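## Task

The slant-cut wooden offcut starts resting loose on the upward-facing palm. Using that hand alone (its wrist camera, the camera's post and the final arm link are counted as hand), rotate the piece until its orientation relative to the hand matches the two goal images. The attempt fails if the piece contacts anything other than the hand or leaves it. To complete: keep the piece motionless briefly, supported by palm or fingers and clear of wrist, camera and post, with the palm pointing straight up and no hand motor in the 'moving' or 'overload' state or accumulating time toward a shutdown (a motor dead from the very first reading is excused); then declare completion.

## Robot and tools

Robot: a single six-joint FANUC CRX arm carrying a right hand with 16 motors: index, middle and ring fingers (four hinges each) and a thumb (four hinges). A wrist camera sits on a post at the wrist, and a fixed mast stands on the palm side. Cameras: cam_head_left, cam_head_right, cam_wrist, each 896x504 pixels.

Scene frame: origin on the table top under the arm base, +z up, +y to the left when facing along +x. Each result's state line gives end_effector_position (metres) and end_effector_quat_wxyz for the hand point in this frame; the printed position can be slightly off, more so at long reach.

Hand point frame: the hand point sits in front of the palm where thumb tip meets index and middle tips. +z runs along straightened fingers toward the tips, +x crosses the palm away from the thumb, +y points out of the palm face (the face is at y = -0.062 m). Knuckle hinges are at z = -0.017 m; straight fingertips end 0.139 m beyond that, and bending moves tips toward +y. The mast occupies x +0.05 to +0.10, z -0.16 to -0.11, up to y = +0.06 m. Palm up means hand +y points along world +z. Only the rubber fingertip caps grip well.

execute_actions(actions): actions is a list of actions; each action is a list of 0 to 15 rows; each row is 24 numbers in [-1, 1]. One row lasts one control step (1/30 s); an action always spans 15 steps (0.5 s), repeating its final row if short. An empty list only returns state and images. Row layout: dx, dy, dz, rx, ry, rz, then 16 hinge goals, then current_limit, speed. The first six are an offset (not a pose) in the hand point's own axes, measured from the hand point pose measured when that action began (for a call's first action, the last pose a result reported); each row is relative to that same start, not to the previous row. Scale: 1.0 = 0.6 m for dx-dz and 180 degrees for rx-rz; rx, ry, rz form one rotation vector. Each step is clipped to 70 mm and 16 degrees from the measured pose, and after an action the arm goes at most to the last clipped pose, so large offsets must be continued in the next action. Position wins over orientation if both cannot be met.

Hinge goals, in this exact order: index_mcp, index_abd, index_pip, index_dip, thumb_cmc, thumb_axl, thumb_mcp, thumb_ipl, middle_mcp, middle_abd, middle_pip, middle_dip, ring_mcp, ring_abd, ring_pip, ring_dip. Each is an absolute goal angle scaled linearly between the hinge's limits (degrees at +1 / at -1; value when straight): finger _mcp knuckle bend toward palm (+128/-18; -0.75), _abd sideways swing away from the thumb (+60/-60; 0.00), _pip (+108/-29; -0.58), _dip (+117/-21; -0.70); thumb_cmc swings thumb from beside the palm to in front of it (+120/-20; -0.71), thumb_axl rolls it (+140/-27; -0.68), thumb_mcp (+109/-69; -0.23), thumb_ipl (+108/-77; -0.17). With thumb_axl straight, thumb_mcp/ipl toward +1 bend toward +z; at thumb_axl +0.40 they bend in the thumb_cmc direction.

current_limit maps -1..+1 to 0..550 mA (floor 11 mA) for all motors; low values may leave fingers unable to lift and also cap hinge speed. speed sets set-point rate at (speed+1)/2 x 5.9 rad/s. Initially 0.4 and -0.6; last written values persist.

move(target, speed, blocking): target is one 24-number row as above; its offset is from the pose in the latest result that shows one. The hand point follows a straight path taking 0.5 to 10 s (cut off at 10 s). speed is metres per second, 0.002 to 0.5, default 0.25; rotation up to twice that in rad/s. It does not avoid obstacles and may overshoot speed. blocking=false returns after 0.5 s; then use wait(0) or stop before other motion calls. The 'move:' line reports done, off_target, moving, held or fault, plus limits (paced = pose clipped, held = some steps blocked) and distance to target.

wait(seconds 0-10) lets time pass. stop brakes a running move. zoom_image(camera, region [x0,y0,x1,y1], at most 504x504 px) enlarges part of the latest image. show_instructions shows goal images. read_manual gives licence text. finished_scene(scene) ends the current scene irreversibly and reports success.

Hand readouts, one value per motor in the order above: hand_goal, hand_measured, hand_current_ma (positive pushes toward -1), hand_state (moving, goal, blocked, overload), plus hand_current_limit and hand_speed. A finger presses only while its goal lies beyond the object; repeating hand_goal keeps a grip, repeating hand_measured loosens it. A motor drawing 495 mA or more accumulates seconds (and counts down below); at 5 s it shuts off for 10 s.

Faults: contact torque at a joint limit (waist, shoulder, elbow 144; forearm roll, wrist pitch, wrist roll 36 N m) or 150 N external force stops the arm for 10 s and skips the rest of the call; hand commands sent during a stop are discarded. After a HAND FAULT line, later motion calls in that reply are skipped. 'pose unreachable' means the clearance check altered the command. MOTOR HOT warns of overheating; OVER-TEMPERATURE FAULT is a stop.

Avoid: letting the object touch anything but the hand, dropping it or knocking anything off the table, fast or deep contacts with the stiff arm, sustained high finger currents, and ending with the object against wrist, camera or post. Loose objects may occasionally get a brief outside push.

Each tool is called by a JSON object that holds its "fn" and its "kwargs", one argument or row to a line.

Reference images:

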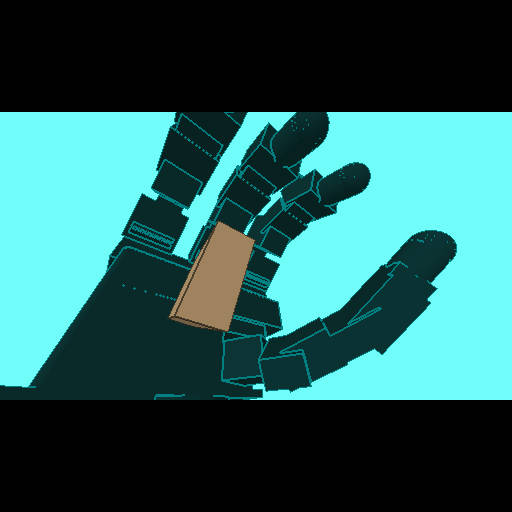

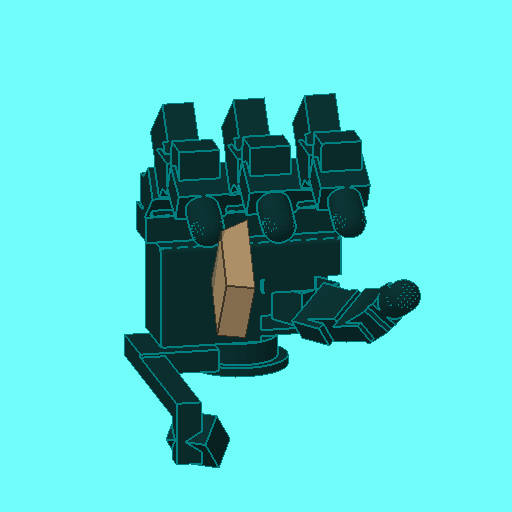

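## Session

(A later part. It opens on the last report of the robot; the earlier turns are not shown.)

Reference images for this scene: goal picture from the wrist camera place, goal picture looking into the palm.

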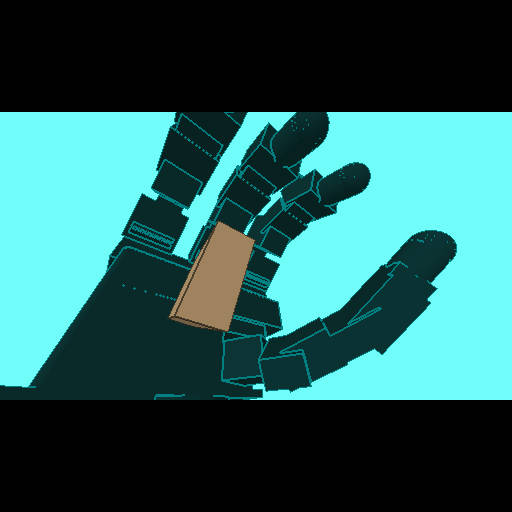

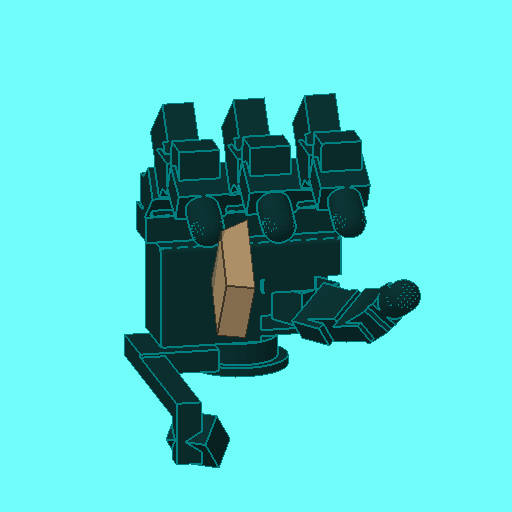

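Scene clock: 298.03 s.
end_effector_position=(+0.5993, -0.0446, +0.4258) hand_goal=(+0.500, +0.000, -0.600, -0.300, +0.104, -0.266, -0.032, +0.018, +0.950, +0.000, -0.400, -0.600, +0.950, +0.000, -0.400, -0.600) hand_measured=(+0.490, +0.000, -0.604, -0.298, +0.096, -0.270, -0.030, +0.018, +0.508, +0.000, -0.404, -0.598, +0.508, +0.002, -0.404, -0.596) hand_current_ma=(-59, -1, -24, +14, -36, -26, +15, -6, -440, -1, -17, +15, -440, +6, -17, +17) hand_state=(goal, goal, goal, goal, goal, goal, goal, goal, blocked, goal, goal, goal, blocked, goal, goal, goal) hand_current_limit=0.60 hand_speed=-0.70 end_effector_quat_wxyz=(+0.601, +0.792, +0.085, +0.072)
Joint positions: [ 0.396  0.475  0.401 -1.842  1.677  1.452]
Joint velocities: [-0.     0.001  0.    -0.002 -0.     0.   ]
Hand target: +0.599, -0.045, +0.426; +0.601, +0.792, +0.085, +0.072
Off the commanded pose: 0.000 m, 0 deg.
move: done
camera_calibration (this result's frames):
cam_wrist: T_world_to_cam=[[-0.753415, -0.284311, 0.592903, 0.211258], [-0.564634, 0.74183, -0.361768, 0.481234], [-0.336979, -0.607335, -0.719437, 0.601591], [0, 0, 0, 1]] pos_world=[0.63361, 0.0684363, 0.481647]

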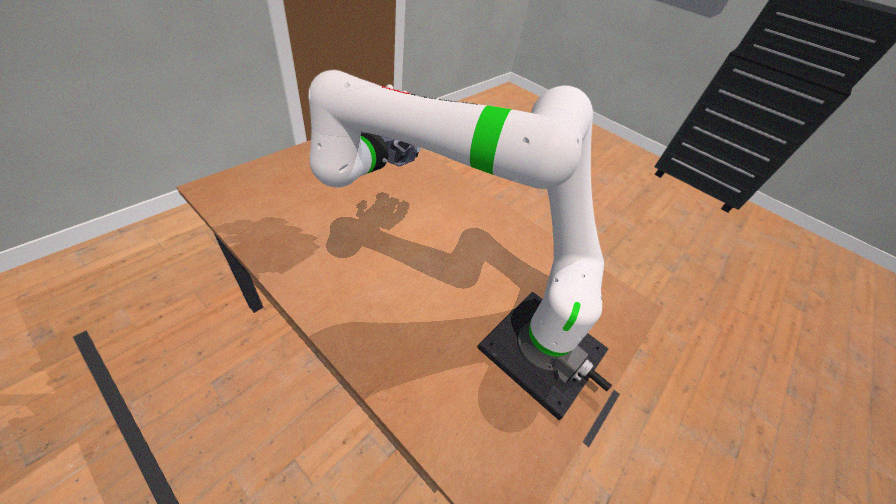

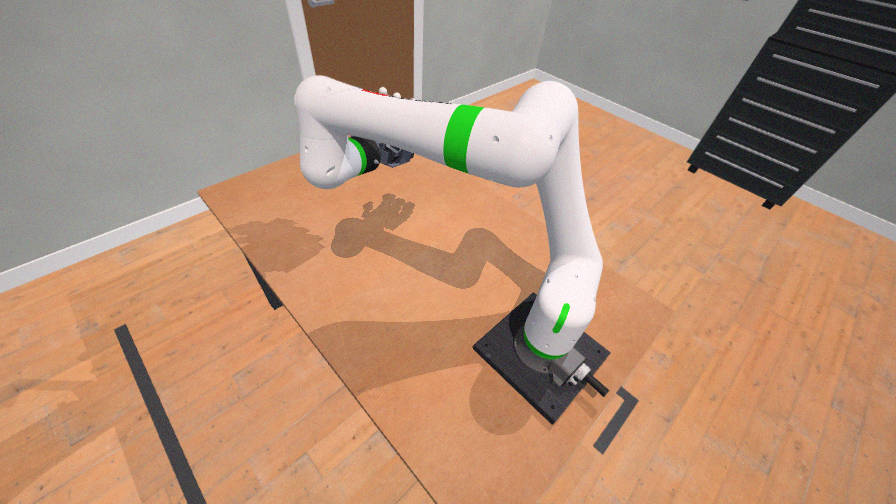

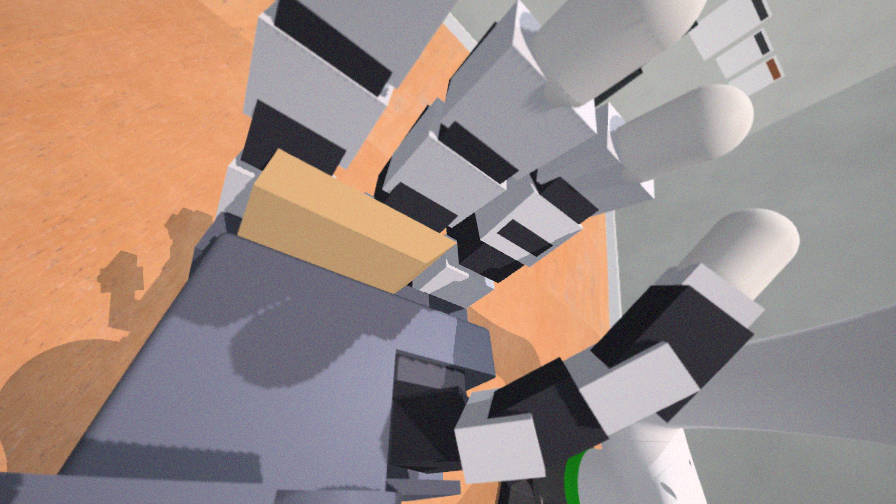

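{"fn": "move", "kwargs": {
  "target": [0,0,0,0.39,0,0,0.45,0,-0.62,0.7,0.104,-0.266,-0.032,0.018,0.45,0,-0.62,0.7,0.45,0,-0.62,0.7,0.6,-0.7],
  "speed": 0.25
}}

{"fn": "move", "kwargs": {
  "target": [0,0,0,0,0,0,0.05,0,-0.62,0.7,0.104,-0.266,-0.032,0.018,0.05,0,-0.62,0.7,0.05,0,-0.62,0.7,0.6,-0.7]
}}

Scene clock: 337.63 s.
end_effector_position=(+0.5994, -0.0440, +0.4261) hand_goal=(+0.450, +0.000, -0.620, +0.700, +0.104, -0.266, -0.032, +0.018, +0.450, +0.000, -0.620, +0.700, +0.450, +0.000, -0.620, +0.700) hand_measured=(+0.442, +0.000, -0.620, +0.698, +0.100, -0.270, -0.030, +0.018, +0.440, +0.000, -0.620, +0.698, +0.442, +0.002, -0.620, +0.698) hand_current_ma=(-48, -1, +1, -13, -20, -26, +16, -6, -55, -1, +1, -13, -52, +6, +1, -14) hand_state=(goal, goal, goal, goal, goal, goal, goal, goal, goal, goal, goal, goal, goal, goal, goal, goal) hand_current_limit=0.60 hand_speed=-0.70 end_effector_quat_wxyz=(+0.037, +0.993, +0.113, +0.009)
Joint positions: [-0.063  0.422  0.709 -3.061  1.82   1.92 ]
Joint velocities: [-0.001  0.001 -0.     0.001 -0.    -0.   ]
Hand target: +0.599, -0.044, +0.426; +0.037, +0.993, +0.113, +0.009
Off the commanded pose: 0.001 m, 0 deg.
move: done
camera_calibration (this result's frames):
cam_wrist: T_world_to_cam=[[-0.635322, -0.766626, 0.0930082, 0.33227], [-0.527021, 0.518453, 0.673391, 0.00749654], [-0.564459, 0.378803, -0.733413, 0.787863], [0, 0, 0, 1]] pos_world=[0.659766, -0.0476045, 0.541877]

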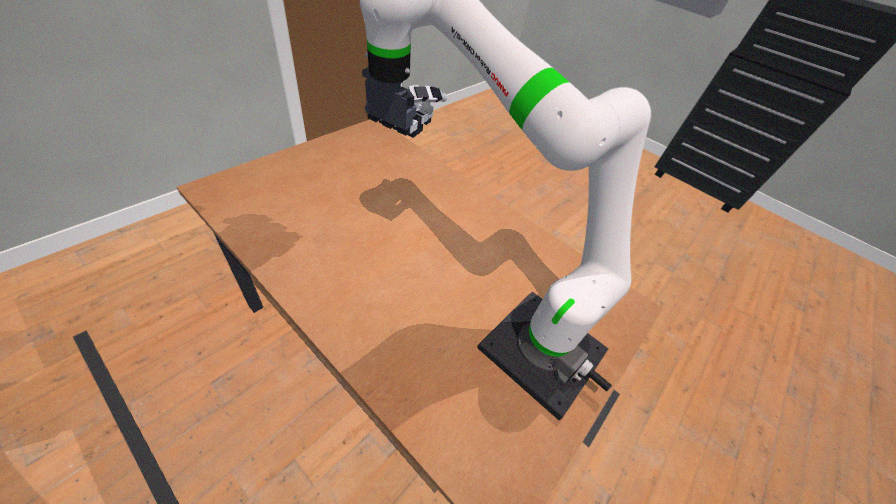

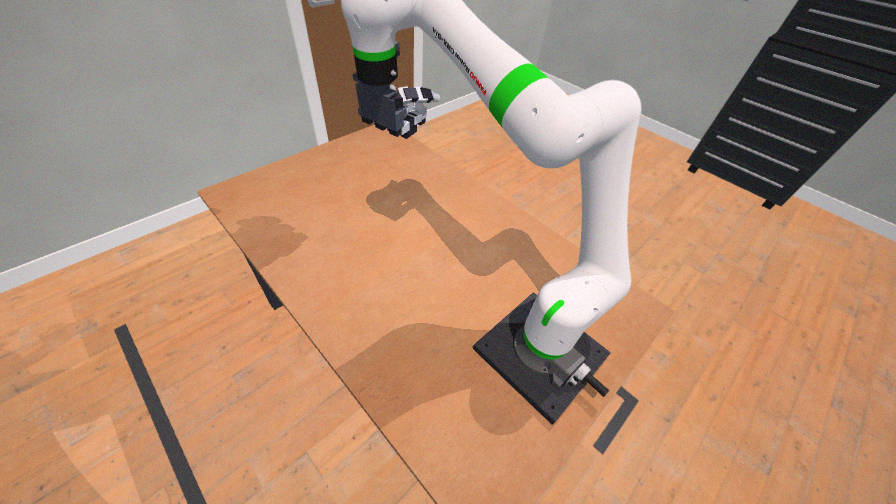

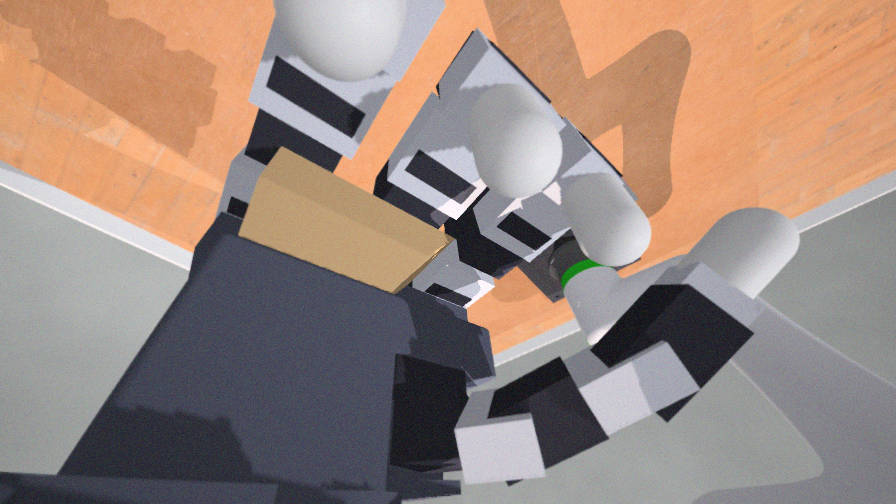

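Scene clock: 338.47 s.
end_effector_position=(+0.5994, -0.0441, +0.4261) hand_goal=(+0.050, +0.000, -0.620, +0.700, +0.104, -0.266, -0.032, +0.018, +0.050, +0.000, -0.620, +0.700, +0.050, +0.000, -0.620, +0.700) hand_measured=(+0.044, +0.000, -0.620, +0.698, +0.100, -0.270, -0.030, +0.018, +0.042, +0.000, -0.620, +0.698, +0.044, +0.002, -0.620, +0.698) hand_current_ma=(-39, -1, +0, -13, -20, -26, +16, -6, -43, -1, +0, -13, -38, +6, +0, -14) hand_state=(goal, goal, goal, goal, goal, goal, goal, goal, goal, goal, goal, goal, goal, goal, goal, goal) hand_current_limit=0.60 hand_speed=-0.70 end_effector_quat_wxyz=(+0.037, +0.993, +0.113, +0.009)
Joint positions: [-0.063  0.422  0.709 -3.061  1.82   1.92 ]
Joint velocities: [-0.    -0.001 -0.    -0.001 -0.002  0.001]
Hand target: +0.599, -0.044, +0.426; +0.037, +0.993, +0.113, +0.009
Off the commanded pose: 0.000 m, 0 deg.
move: done
camera_calibration (this result's frames):
cam_wrist: T_world_to_cam=[[-0.63533, -0.76662, 0.0930035, 0.332273], [-0.527018, 0.518455, 0.673392, 0.00749684], [-0.564454, 0.378812, -0.733412, 0.787864], [0, 0, 0, 1]] pos_world=[0.659767, -0.0476117, 0.541878]

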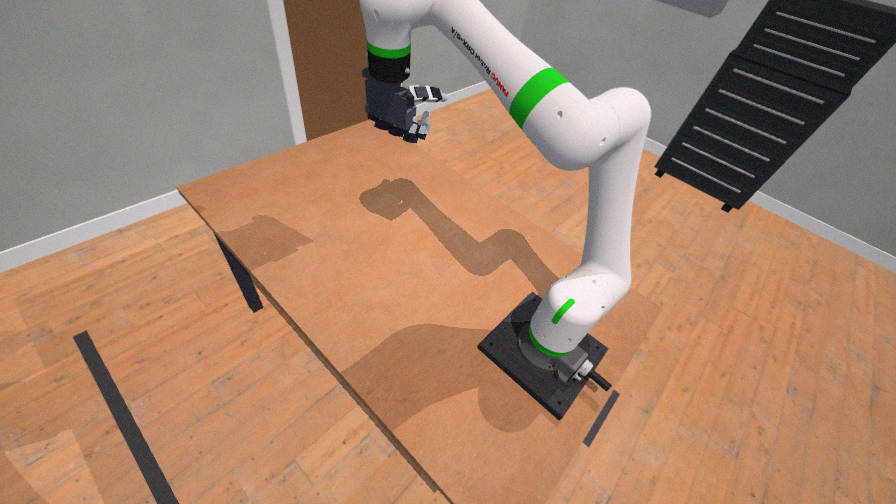

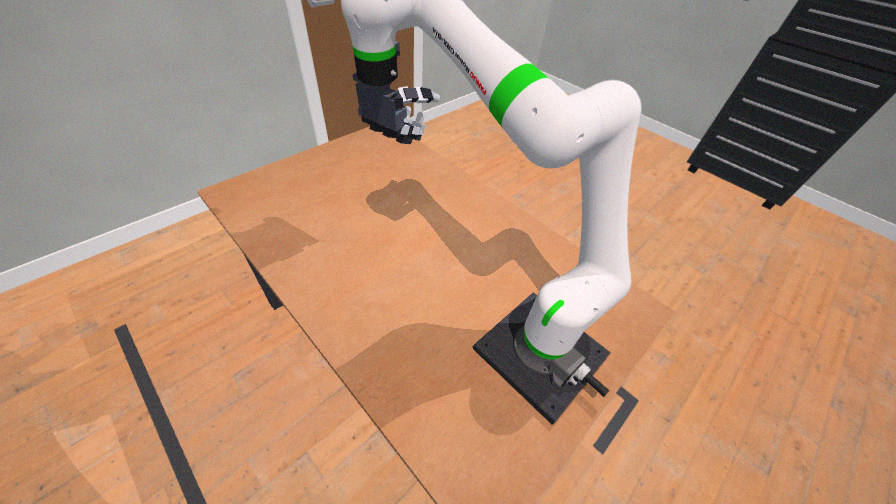

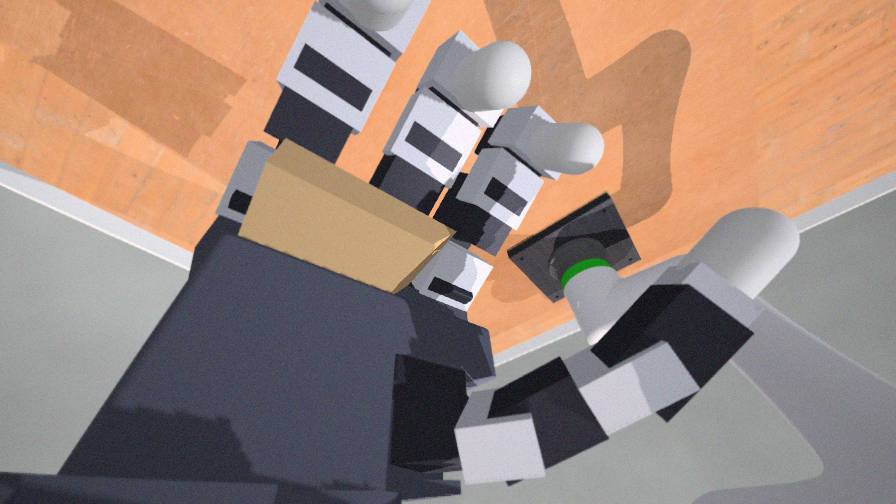

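{"fn": "execute_actions", "kwargs": {
  "actions": [
    [[0,0,0,0,0,0,0.04,0,-0.62,0.75,0.104,-0.266,-0.032,0.018,0.04,0,-0.62,0.75,-0.12,0,-0.62,0.75,0.6,-0.3]],
    [[0,0,0,0,0,0,-0.17,0,-0.62,0.75,0.104,-0.266,-0.032,0.018,-0.17,0,-0.62,0.75,-0.17,0,-0.62,0.75,0.6,1.0]]
  ]
}}

Scene clock: 351.57 s.
end_effector_position=(+0.5994, -0.0441, +0.4261) hand_goal=(-0.170, +0.000, -0.620, +0.750, +0.104, -0.266, -0.032, +0.018, -0.170, +0.000, -0.620, +0.750, -0.170, +0.000, -0.620, +0.750) hand_measured=(-0.176, +0.000, -0.620, +0.746, +0.100, -0.270, -0.030, +0.018, -0.178, +0.000, -0.620, +0.746, -0.176, +0.002, -0.620, +0.746) hand_current_ma=(-30, -1, -1, -18, -18, -26, +16, -6, -47, -1, -4, -18, -41, +7, -4, -21) hand_state=(goal, goal, goal, goal, goal, goal, goal, goal, goal, goal, goal, goal, goal, goal, goal, goal) hand_current_limit=0.60 hand_speed=1.00 end_effector_quat_wxyz=(+0.037, +0.993, +0.113, +0.009)
Joint positions: [-0.063  0.422  0.709 -3.061  1.82   1.92 ]
Joint velocities: [-0.    -0.    -0.001 -0.001  0.001  0.001]
Hand target: +0.599, -0.044, +0.426; +0.037, +0.993, +0.113, +0.009
Off the commanded pose: 0.000 m, 0 deg.
camera_calibration (this result's frames):
cam_wrist: T_world_to_cam=[[-0.63533, -0.76662, 0.0930061, 0.332271], [-0.527015, 0.518455, 0.673395, 0.00749472], [-0.564457, 0.378812, -0.73341, 0.787863], [0, 0, 0, 1]] pos_world=[0.659766, -0.0476117, 0.541876]

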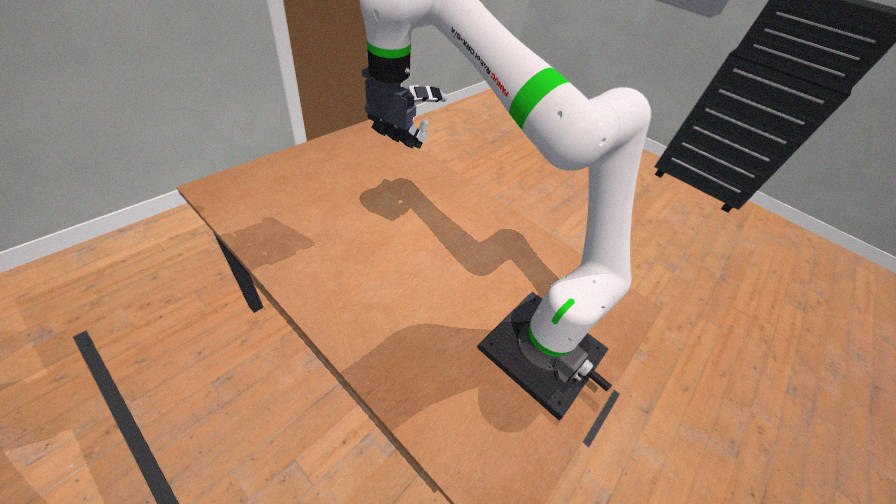

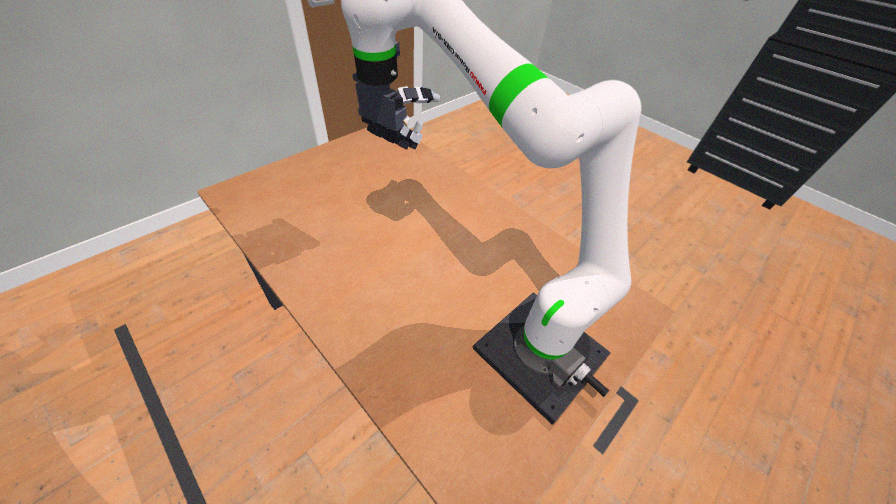

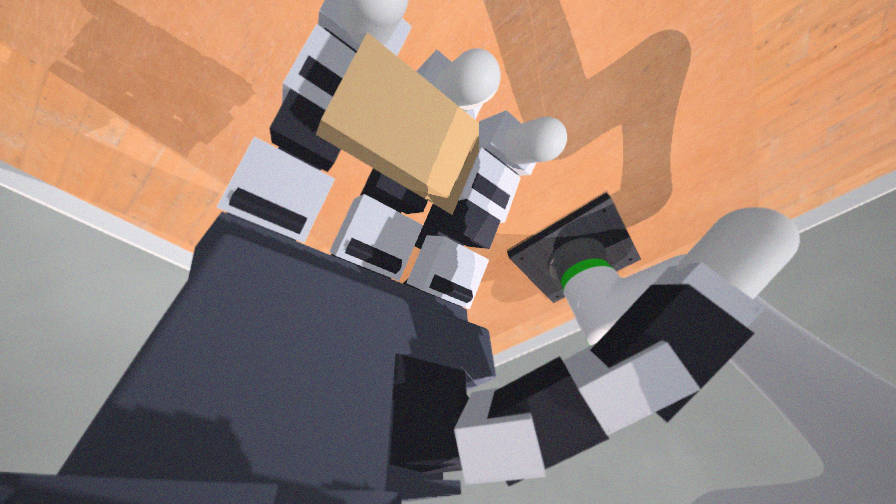

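{"fn": "move", "kwargs": {
  "target": [0,0,0,0.045,0,0,0.4,0,-0.62,0.6,-0.2,-0.266,-0.032,0.018,0.4,0,-0.62,0.6,0.4,0,-0.62,0.6,0.6,-0.6],
  "speed": 0.15
}}

{"fn": "move", "kwargs": {
  "target": [0,0,0,0,0,0,0.9,0,-0.92,0.4,-0.2,-0.266,-0.032,0.018,0.9,0,-0.92,0.4,0.9,0,-0.92,0.4,0.6,-0.6]
}}

Scene clock: 378.33 s.
end_effector_position=(+0.5994, -0.0440, +0.4261) hand_goal=(+0.400, +0.000, -0.620, +0.600, -0.200, -0.266, -0.032, +0.018, +0.400, +0.000, -0.620, +0.600, +0.400, +0.000, -0.620, +0.600) hand_measured=(+0.378, +0.000, -0.620, +0.602, -0.198, -0.270, -0.030, +0.018, +0.368, +0.000, -0.620, +0.602, +0.374, +0.002, -0.620, +0.602) hand_current_ma=(-134, -1, -1, +14, +15, -26, +18, -6, -168, -1, -4, +11, -148, +7, -4, +13) hand_state=(blocked, goal, goal, goal, goal, goal, goal, goal, blocked, goal, goal, goal, blocked, goal, goal, goal) hand_current_limit=0.60 hand_speed=-0.60 end_effector_quat_wxyz=(-0.033, +0.993, +0.114, +0.001)
Joint positions: [-0.125  0.45   0.738 -3.2    1.87   1.946]
Joint velocities: [-0.    -0.001 -0.    -0.    -0.002  0.001]
Hand target: +0.599, -0.044, +0.426; -0.033, +0.993, +0.114, +0.001
Off the commanded pose: 0.000 m, 0 deg.
move: done
camera_calibration (this result's frames):
cam_wrist: T_world_to_cam=[[-0.632323, -0.774673, 0.00702725, 0.366787], [-0.505112, 0.419139, 0.754443, -0.0445926], [-0.587392, 0.473502, -0.656328, 0.772942], [0, 0, 0, 1]] pos_world=[0.663424, -0.0631591, 0.538369]

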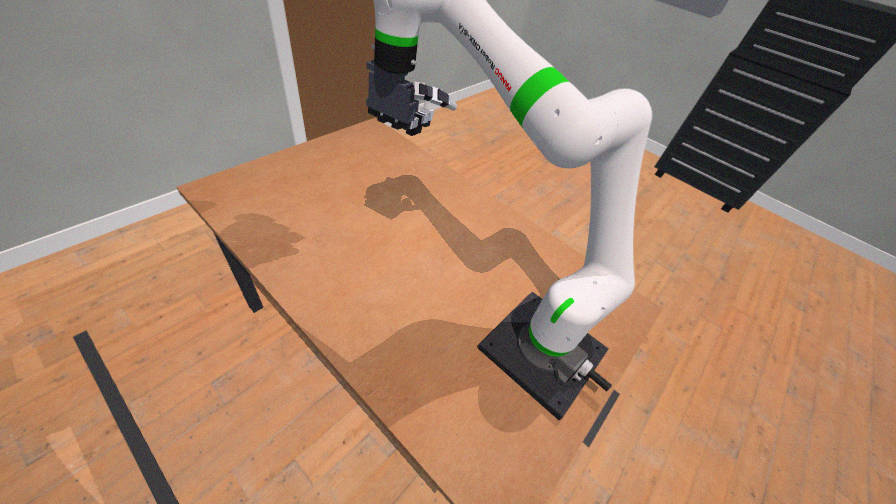

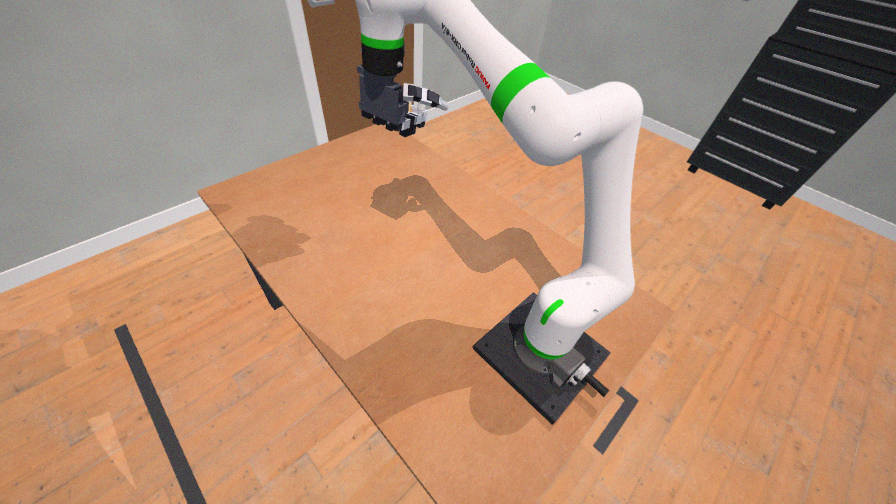

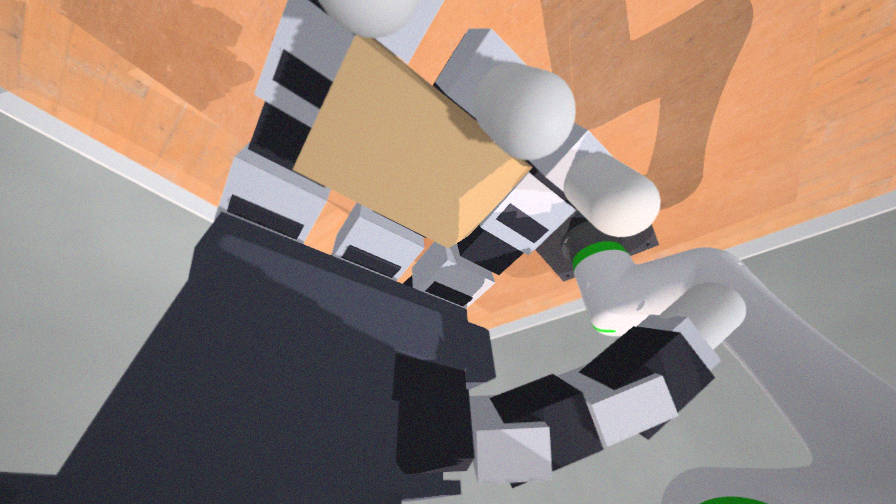

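Scene clock: 379.23 s.
end_effector_position=(+0.5994, -0.0440, +0.4261) hand_goal=(+0.900, +0.000, -0.920, +0.400, -0.200, -0.266, -0.032, +0.018, +0.900, +0.000, -0.920, +0.400, +0.900, +0.000, -0.920, +0.400) hand_measured=(+0.876, +0.000, -0.920, +0.402, -0.198, -0.270, -0.030, +0.018, +0.870, +0.000, -0.920, +0.402, +0.874, +0.002, -0.920, +0.402) hand_current_ma=(-135, -1, +0, +14, +15, -26, +18, -6, -163, -1, +0, +12, -149, +7, +0, +14) hand_state=(blocked, goal, goal, goal, goal, goal, goal, goal, blocked, goal, goal, goal, blocked, goal, goal, goal) hand_current_limit=0.60 hand_speed=-0.60 end_effector_quat_wxyz=(-0.033, +0.993, +0.114, +0.001)
Joint positions: [-0.125  0.45   0.738 -3.2    1.87   1.946]
Joint velocities: [-0.     0.     0.    -0.    -0.002  0.   ]
Hand target: +0.599, -0.044, +0.426; -0.033, +0.993, +0.114, +0.001
Off the commanded pose: 0.000 m, 0 deg.
move: done
camera_calibration (this result's frames):
cam_wrist: T_world_to_cam=[[-0.632323, -0.774673, 0.00702989, 0.366786], [-0.505105, 0.419136, 0.75445, -0.0445965], [-0.587398, 0.473505, -0.65632, 0.772941], [0, 0, 0, 1]] pos_world=[0.663425, -0.0631603, 0.538364]

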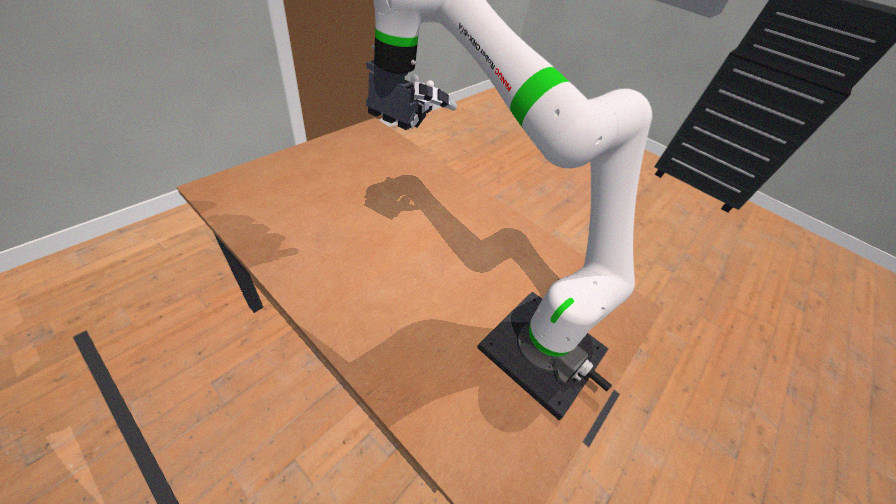

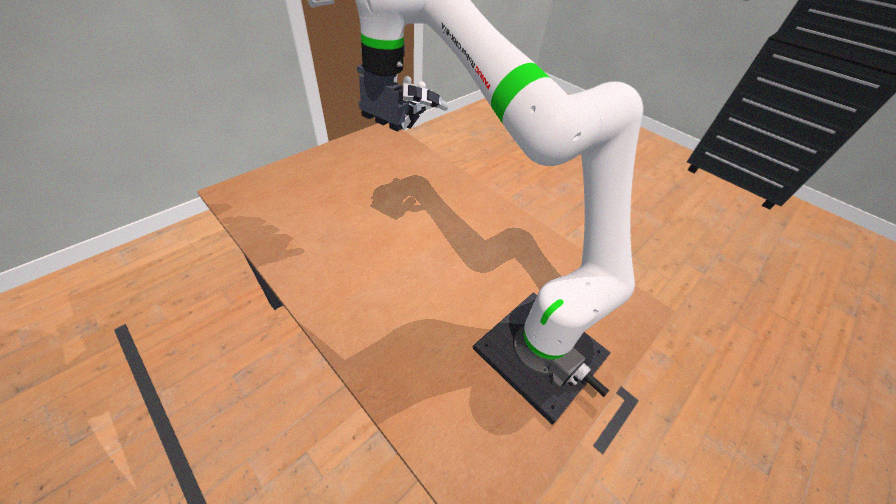

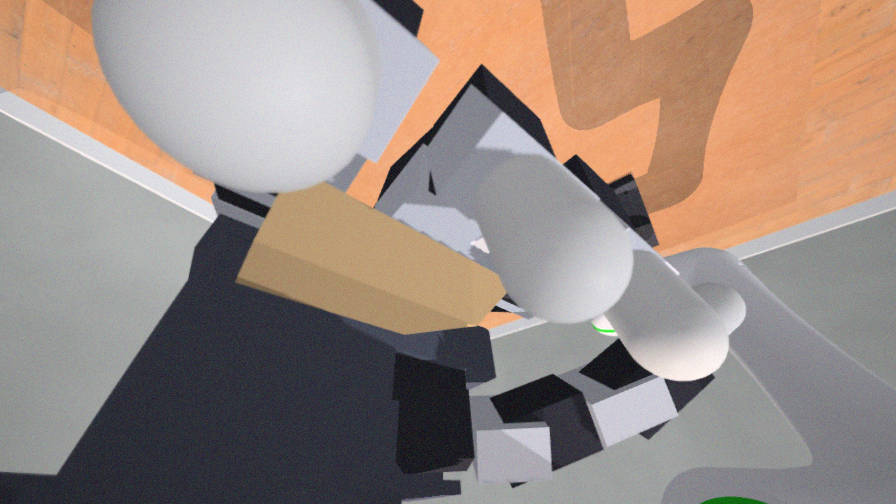

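{"fn": "move", "kwargs": {
  "target": [0,0,0,-0.44,0,0,0.9,0,-0.92,-0.6,-0.2,-0.266,-0.032,0.018,0.98,0,-0.92,-0.6,0.98,0,-0.92,-0.6,0.6,-0.6],
  "speed": 0.25
}}

Scene clock: 402.77 s.
end_effector_position=(+0.5993, -0.0446, +0.4259) hand_goal=(+0.900, +0.000, -0.920, -0.600, -0.200, -0.266, -0.032, +0.018, +0.980, +0.000, -0.920, -0.600, +0.980, +0.000, -0.920, -0.600) hand_measured=(+0.898, +0.000, -0.920, -0.598, -0.208, -0.270, -0.030, +0.018, +0.978, +0.000, -0.920, -0.598, +0.978, +0.002, -0.920, -0.598) hand_current_ma=(-9, -1, -2, +13, -36, -26, +15, -6, -14, -1, -1, +12, -9, +7, -1, +13) hand_state=(goal, goal, goal, goal, goal, goal, goal, goal, goal, goal, goal, goal, goal, goal, goal, goal) hand_current_limit=0.60 hand_speed=-0.60 end_effector_quat_wxyz=(+0.607, +0.787, +0.085, +0.073)
Joint positions: [ 0.399  0.479  0.397 -1.827  1.679  1.446]
Joint velocities: [ 0.     0.    -0.001  0.001 -0.    -0.   ]
Hand target: +0.599, -0.045, +0.426; +0.607, +0.787, +0.085, +0.073
Off the commanded pose: 0.001 m, 0 deg.
move: done
camera_calibration (this result's frames):
cam_wrist: T_world_to_cam=[[-0.755606, -0.275116, 0.59445, 0.212291], [-0.563176, 0.736304, -0.375085, 0.485785], [-0.334504, -0.618196, -0.711295, 0.596192], [0, 0, 0, 1]] pos_world=[0.63342, 0.0692825, 0.480083]

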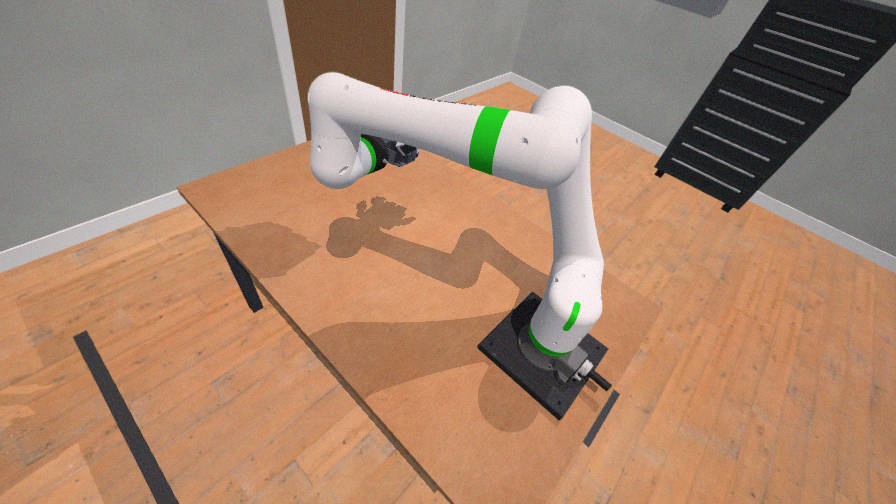

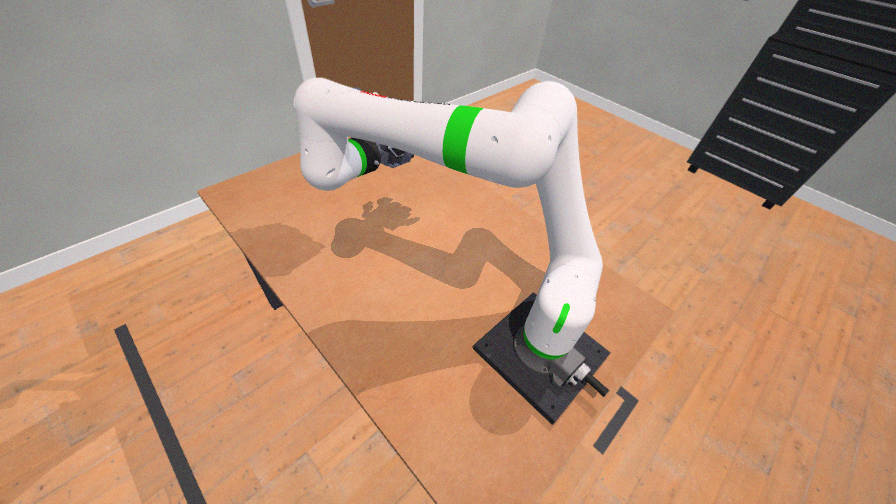

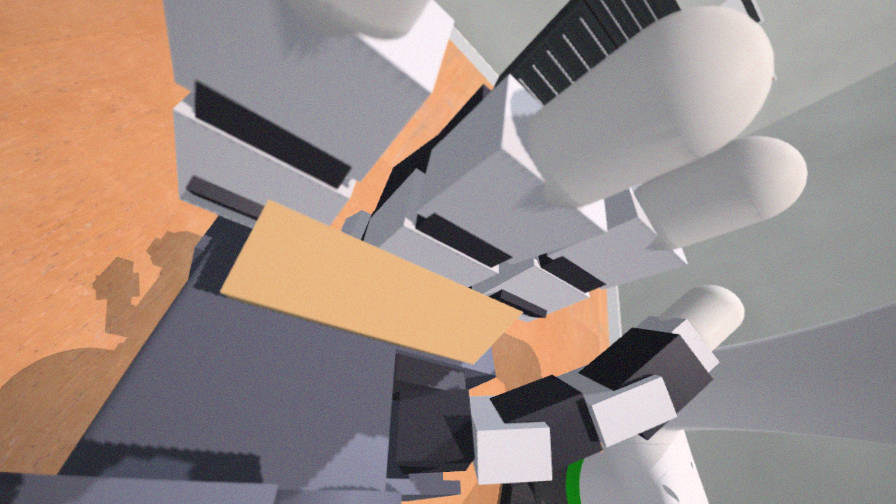

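{"fn": "move", "kwargs": {
  "target": [0,0,0,-0.05,0,0,0.9,0,-0.92,-0.6,-0.2,-0.266,-0.032,0.018,0.98,0,-0.8,-0.6,0.98,0,-0.85,-0.6,0.6,-0.6],
  "speed": 0.1
}}

Scene clock: 414.73 s.
end_effector_position=(+0.5993, -0.0446, +0.4259) hand_goal=(+0.900, +0.000, -0.920, -0.600, -0.200, -0.266, -0.032, +0.018, +0.980, +0.000, -0.800, -0.600, +0.980, +0.000, -0.850, -0.600) hand_measured=(+0.900, +0.000, -0.920, -0.598, -0.208, -0.270, -0.030, +0.018, +0.982, +0.000, -0.802, -0.598, +0.982, +0.002, -0.852, -0.598) hand_current_ma=(+1, -1, -1, +13, -37, -26, +10, -6, +9, -1, -11, +12, +9, +7, -12, +13) hand_state=(goal, goal, goal, goal, goal, goal, goal, goal, goal, goal, goal, goal, goal, goal, goal, goal) hand_current_limit=0.60 hand_speed=-0.60 end_effector_quat_wxyz=(+0.667, +0.737, +0.079, +0.080)
Joint positions: [ 0.419  0.521  0.358 -1.683  1.709  1.381]
Joint velocities: [ 0.     0.001 -0.001 -0.001 -0.     0.001]
Hand target: +0.599, -0.045, +0.426; +0.667, +0.737, +0.079, +0.079
Off the commanded pose: 0.000 m, 0 deg.
move: done
camera_calibration (this result's frames):
cam_wrist: T_world_to_cam=[[-0.777297, -0.181718, 0.602319, 0.226073], [-0.546168, 0.670094, -0.502668, 0.526986], [-0.312266, -0.71969, -0.62011, 0.539505], [0, 0, 0, 1]] pos_world=[0.632018, 0.0762275, 0.463284]

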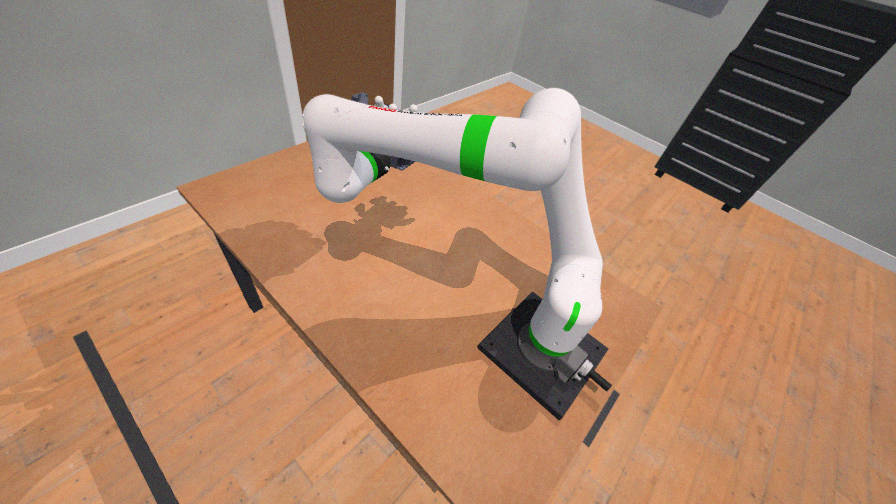

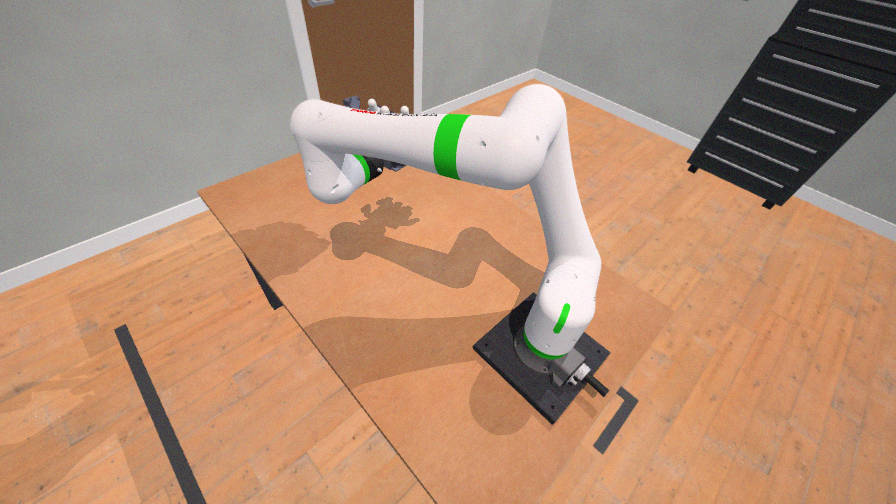

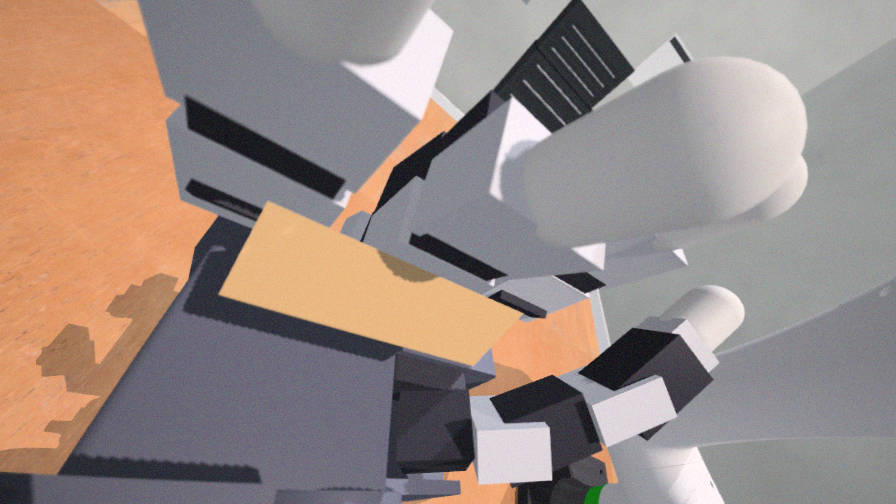

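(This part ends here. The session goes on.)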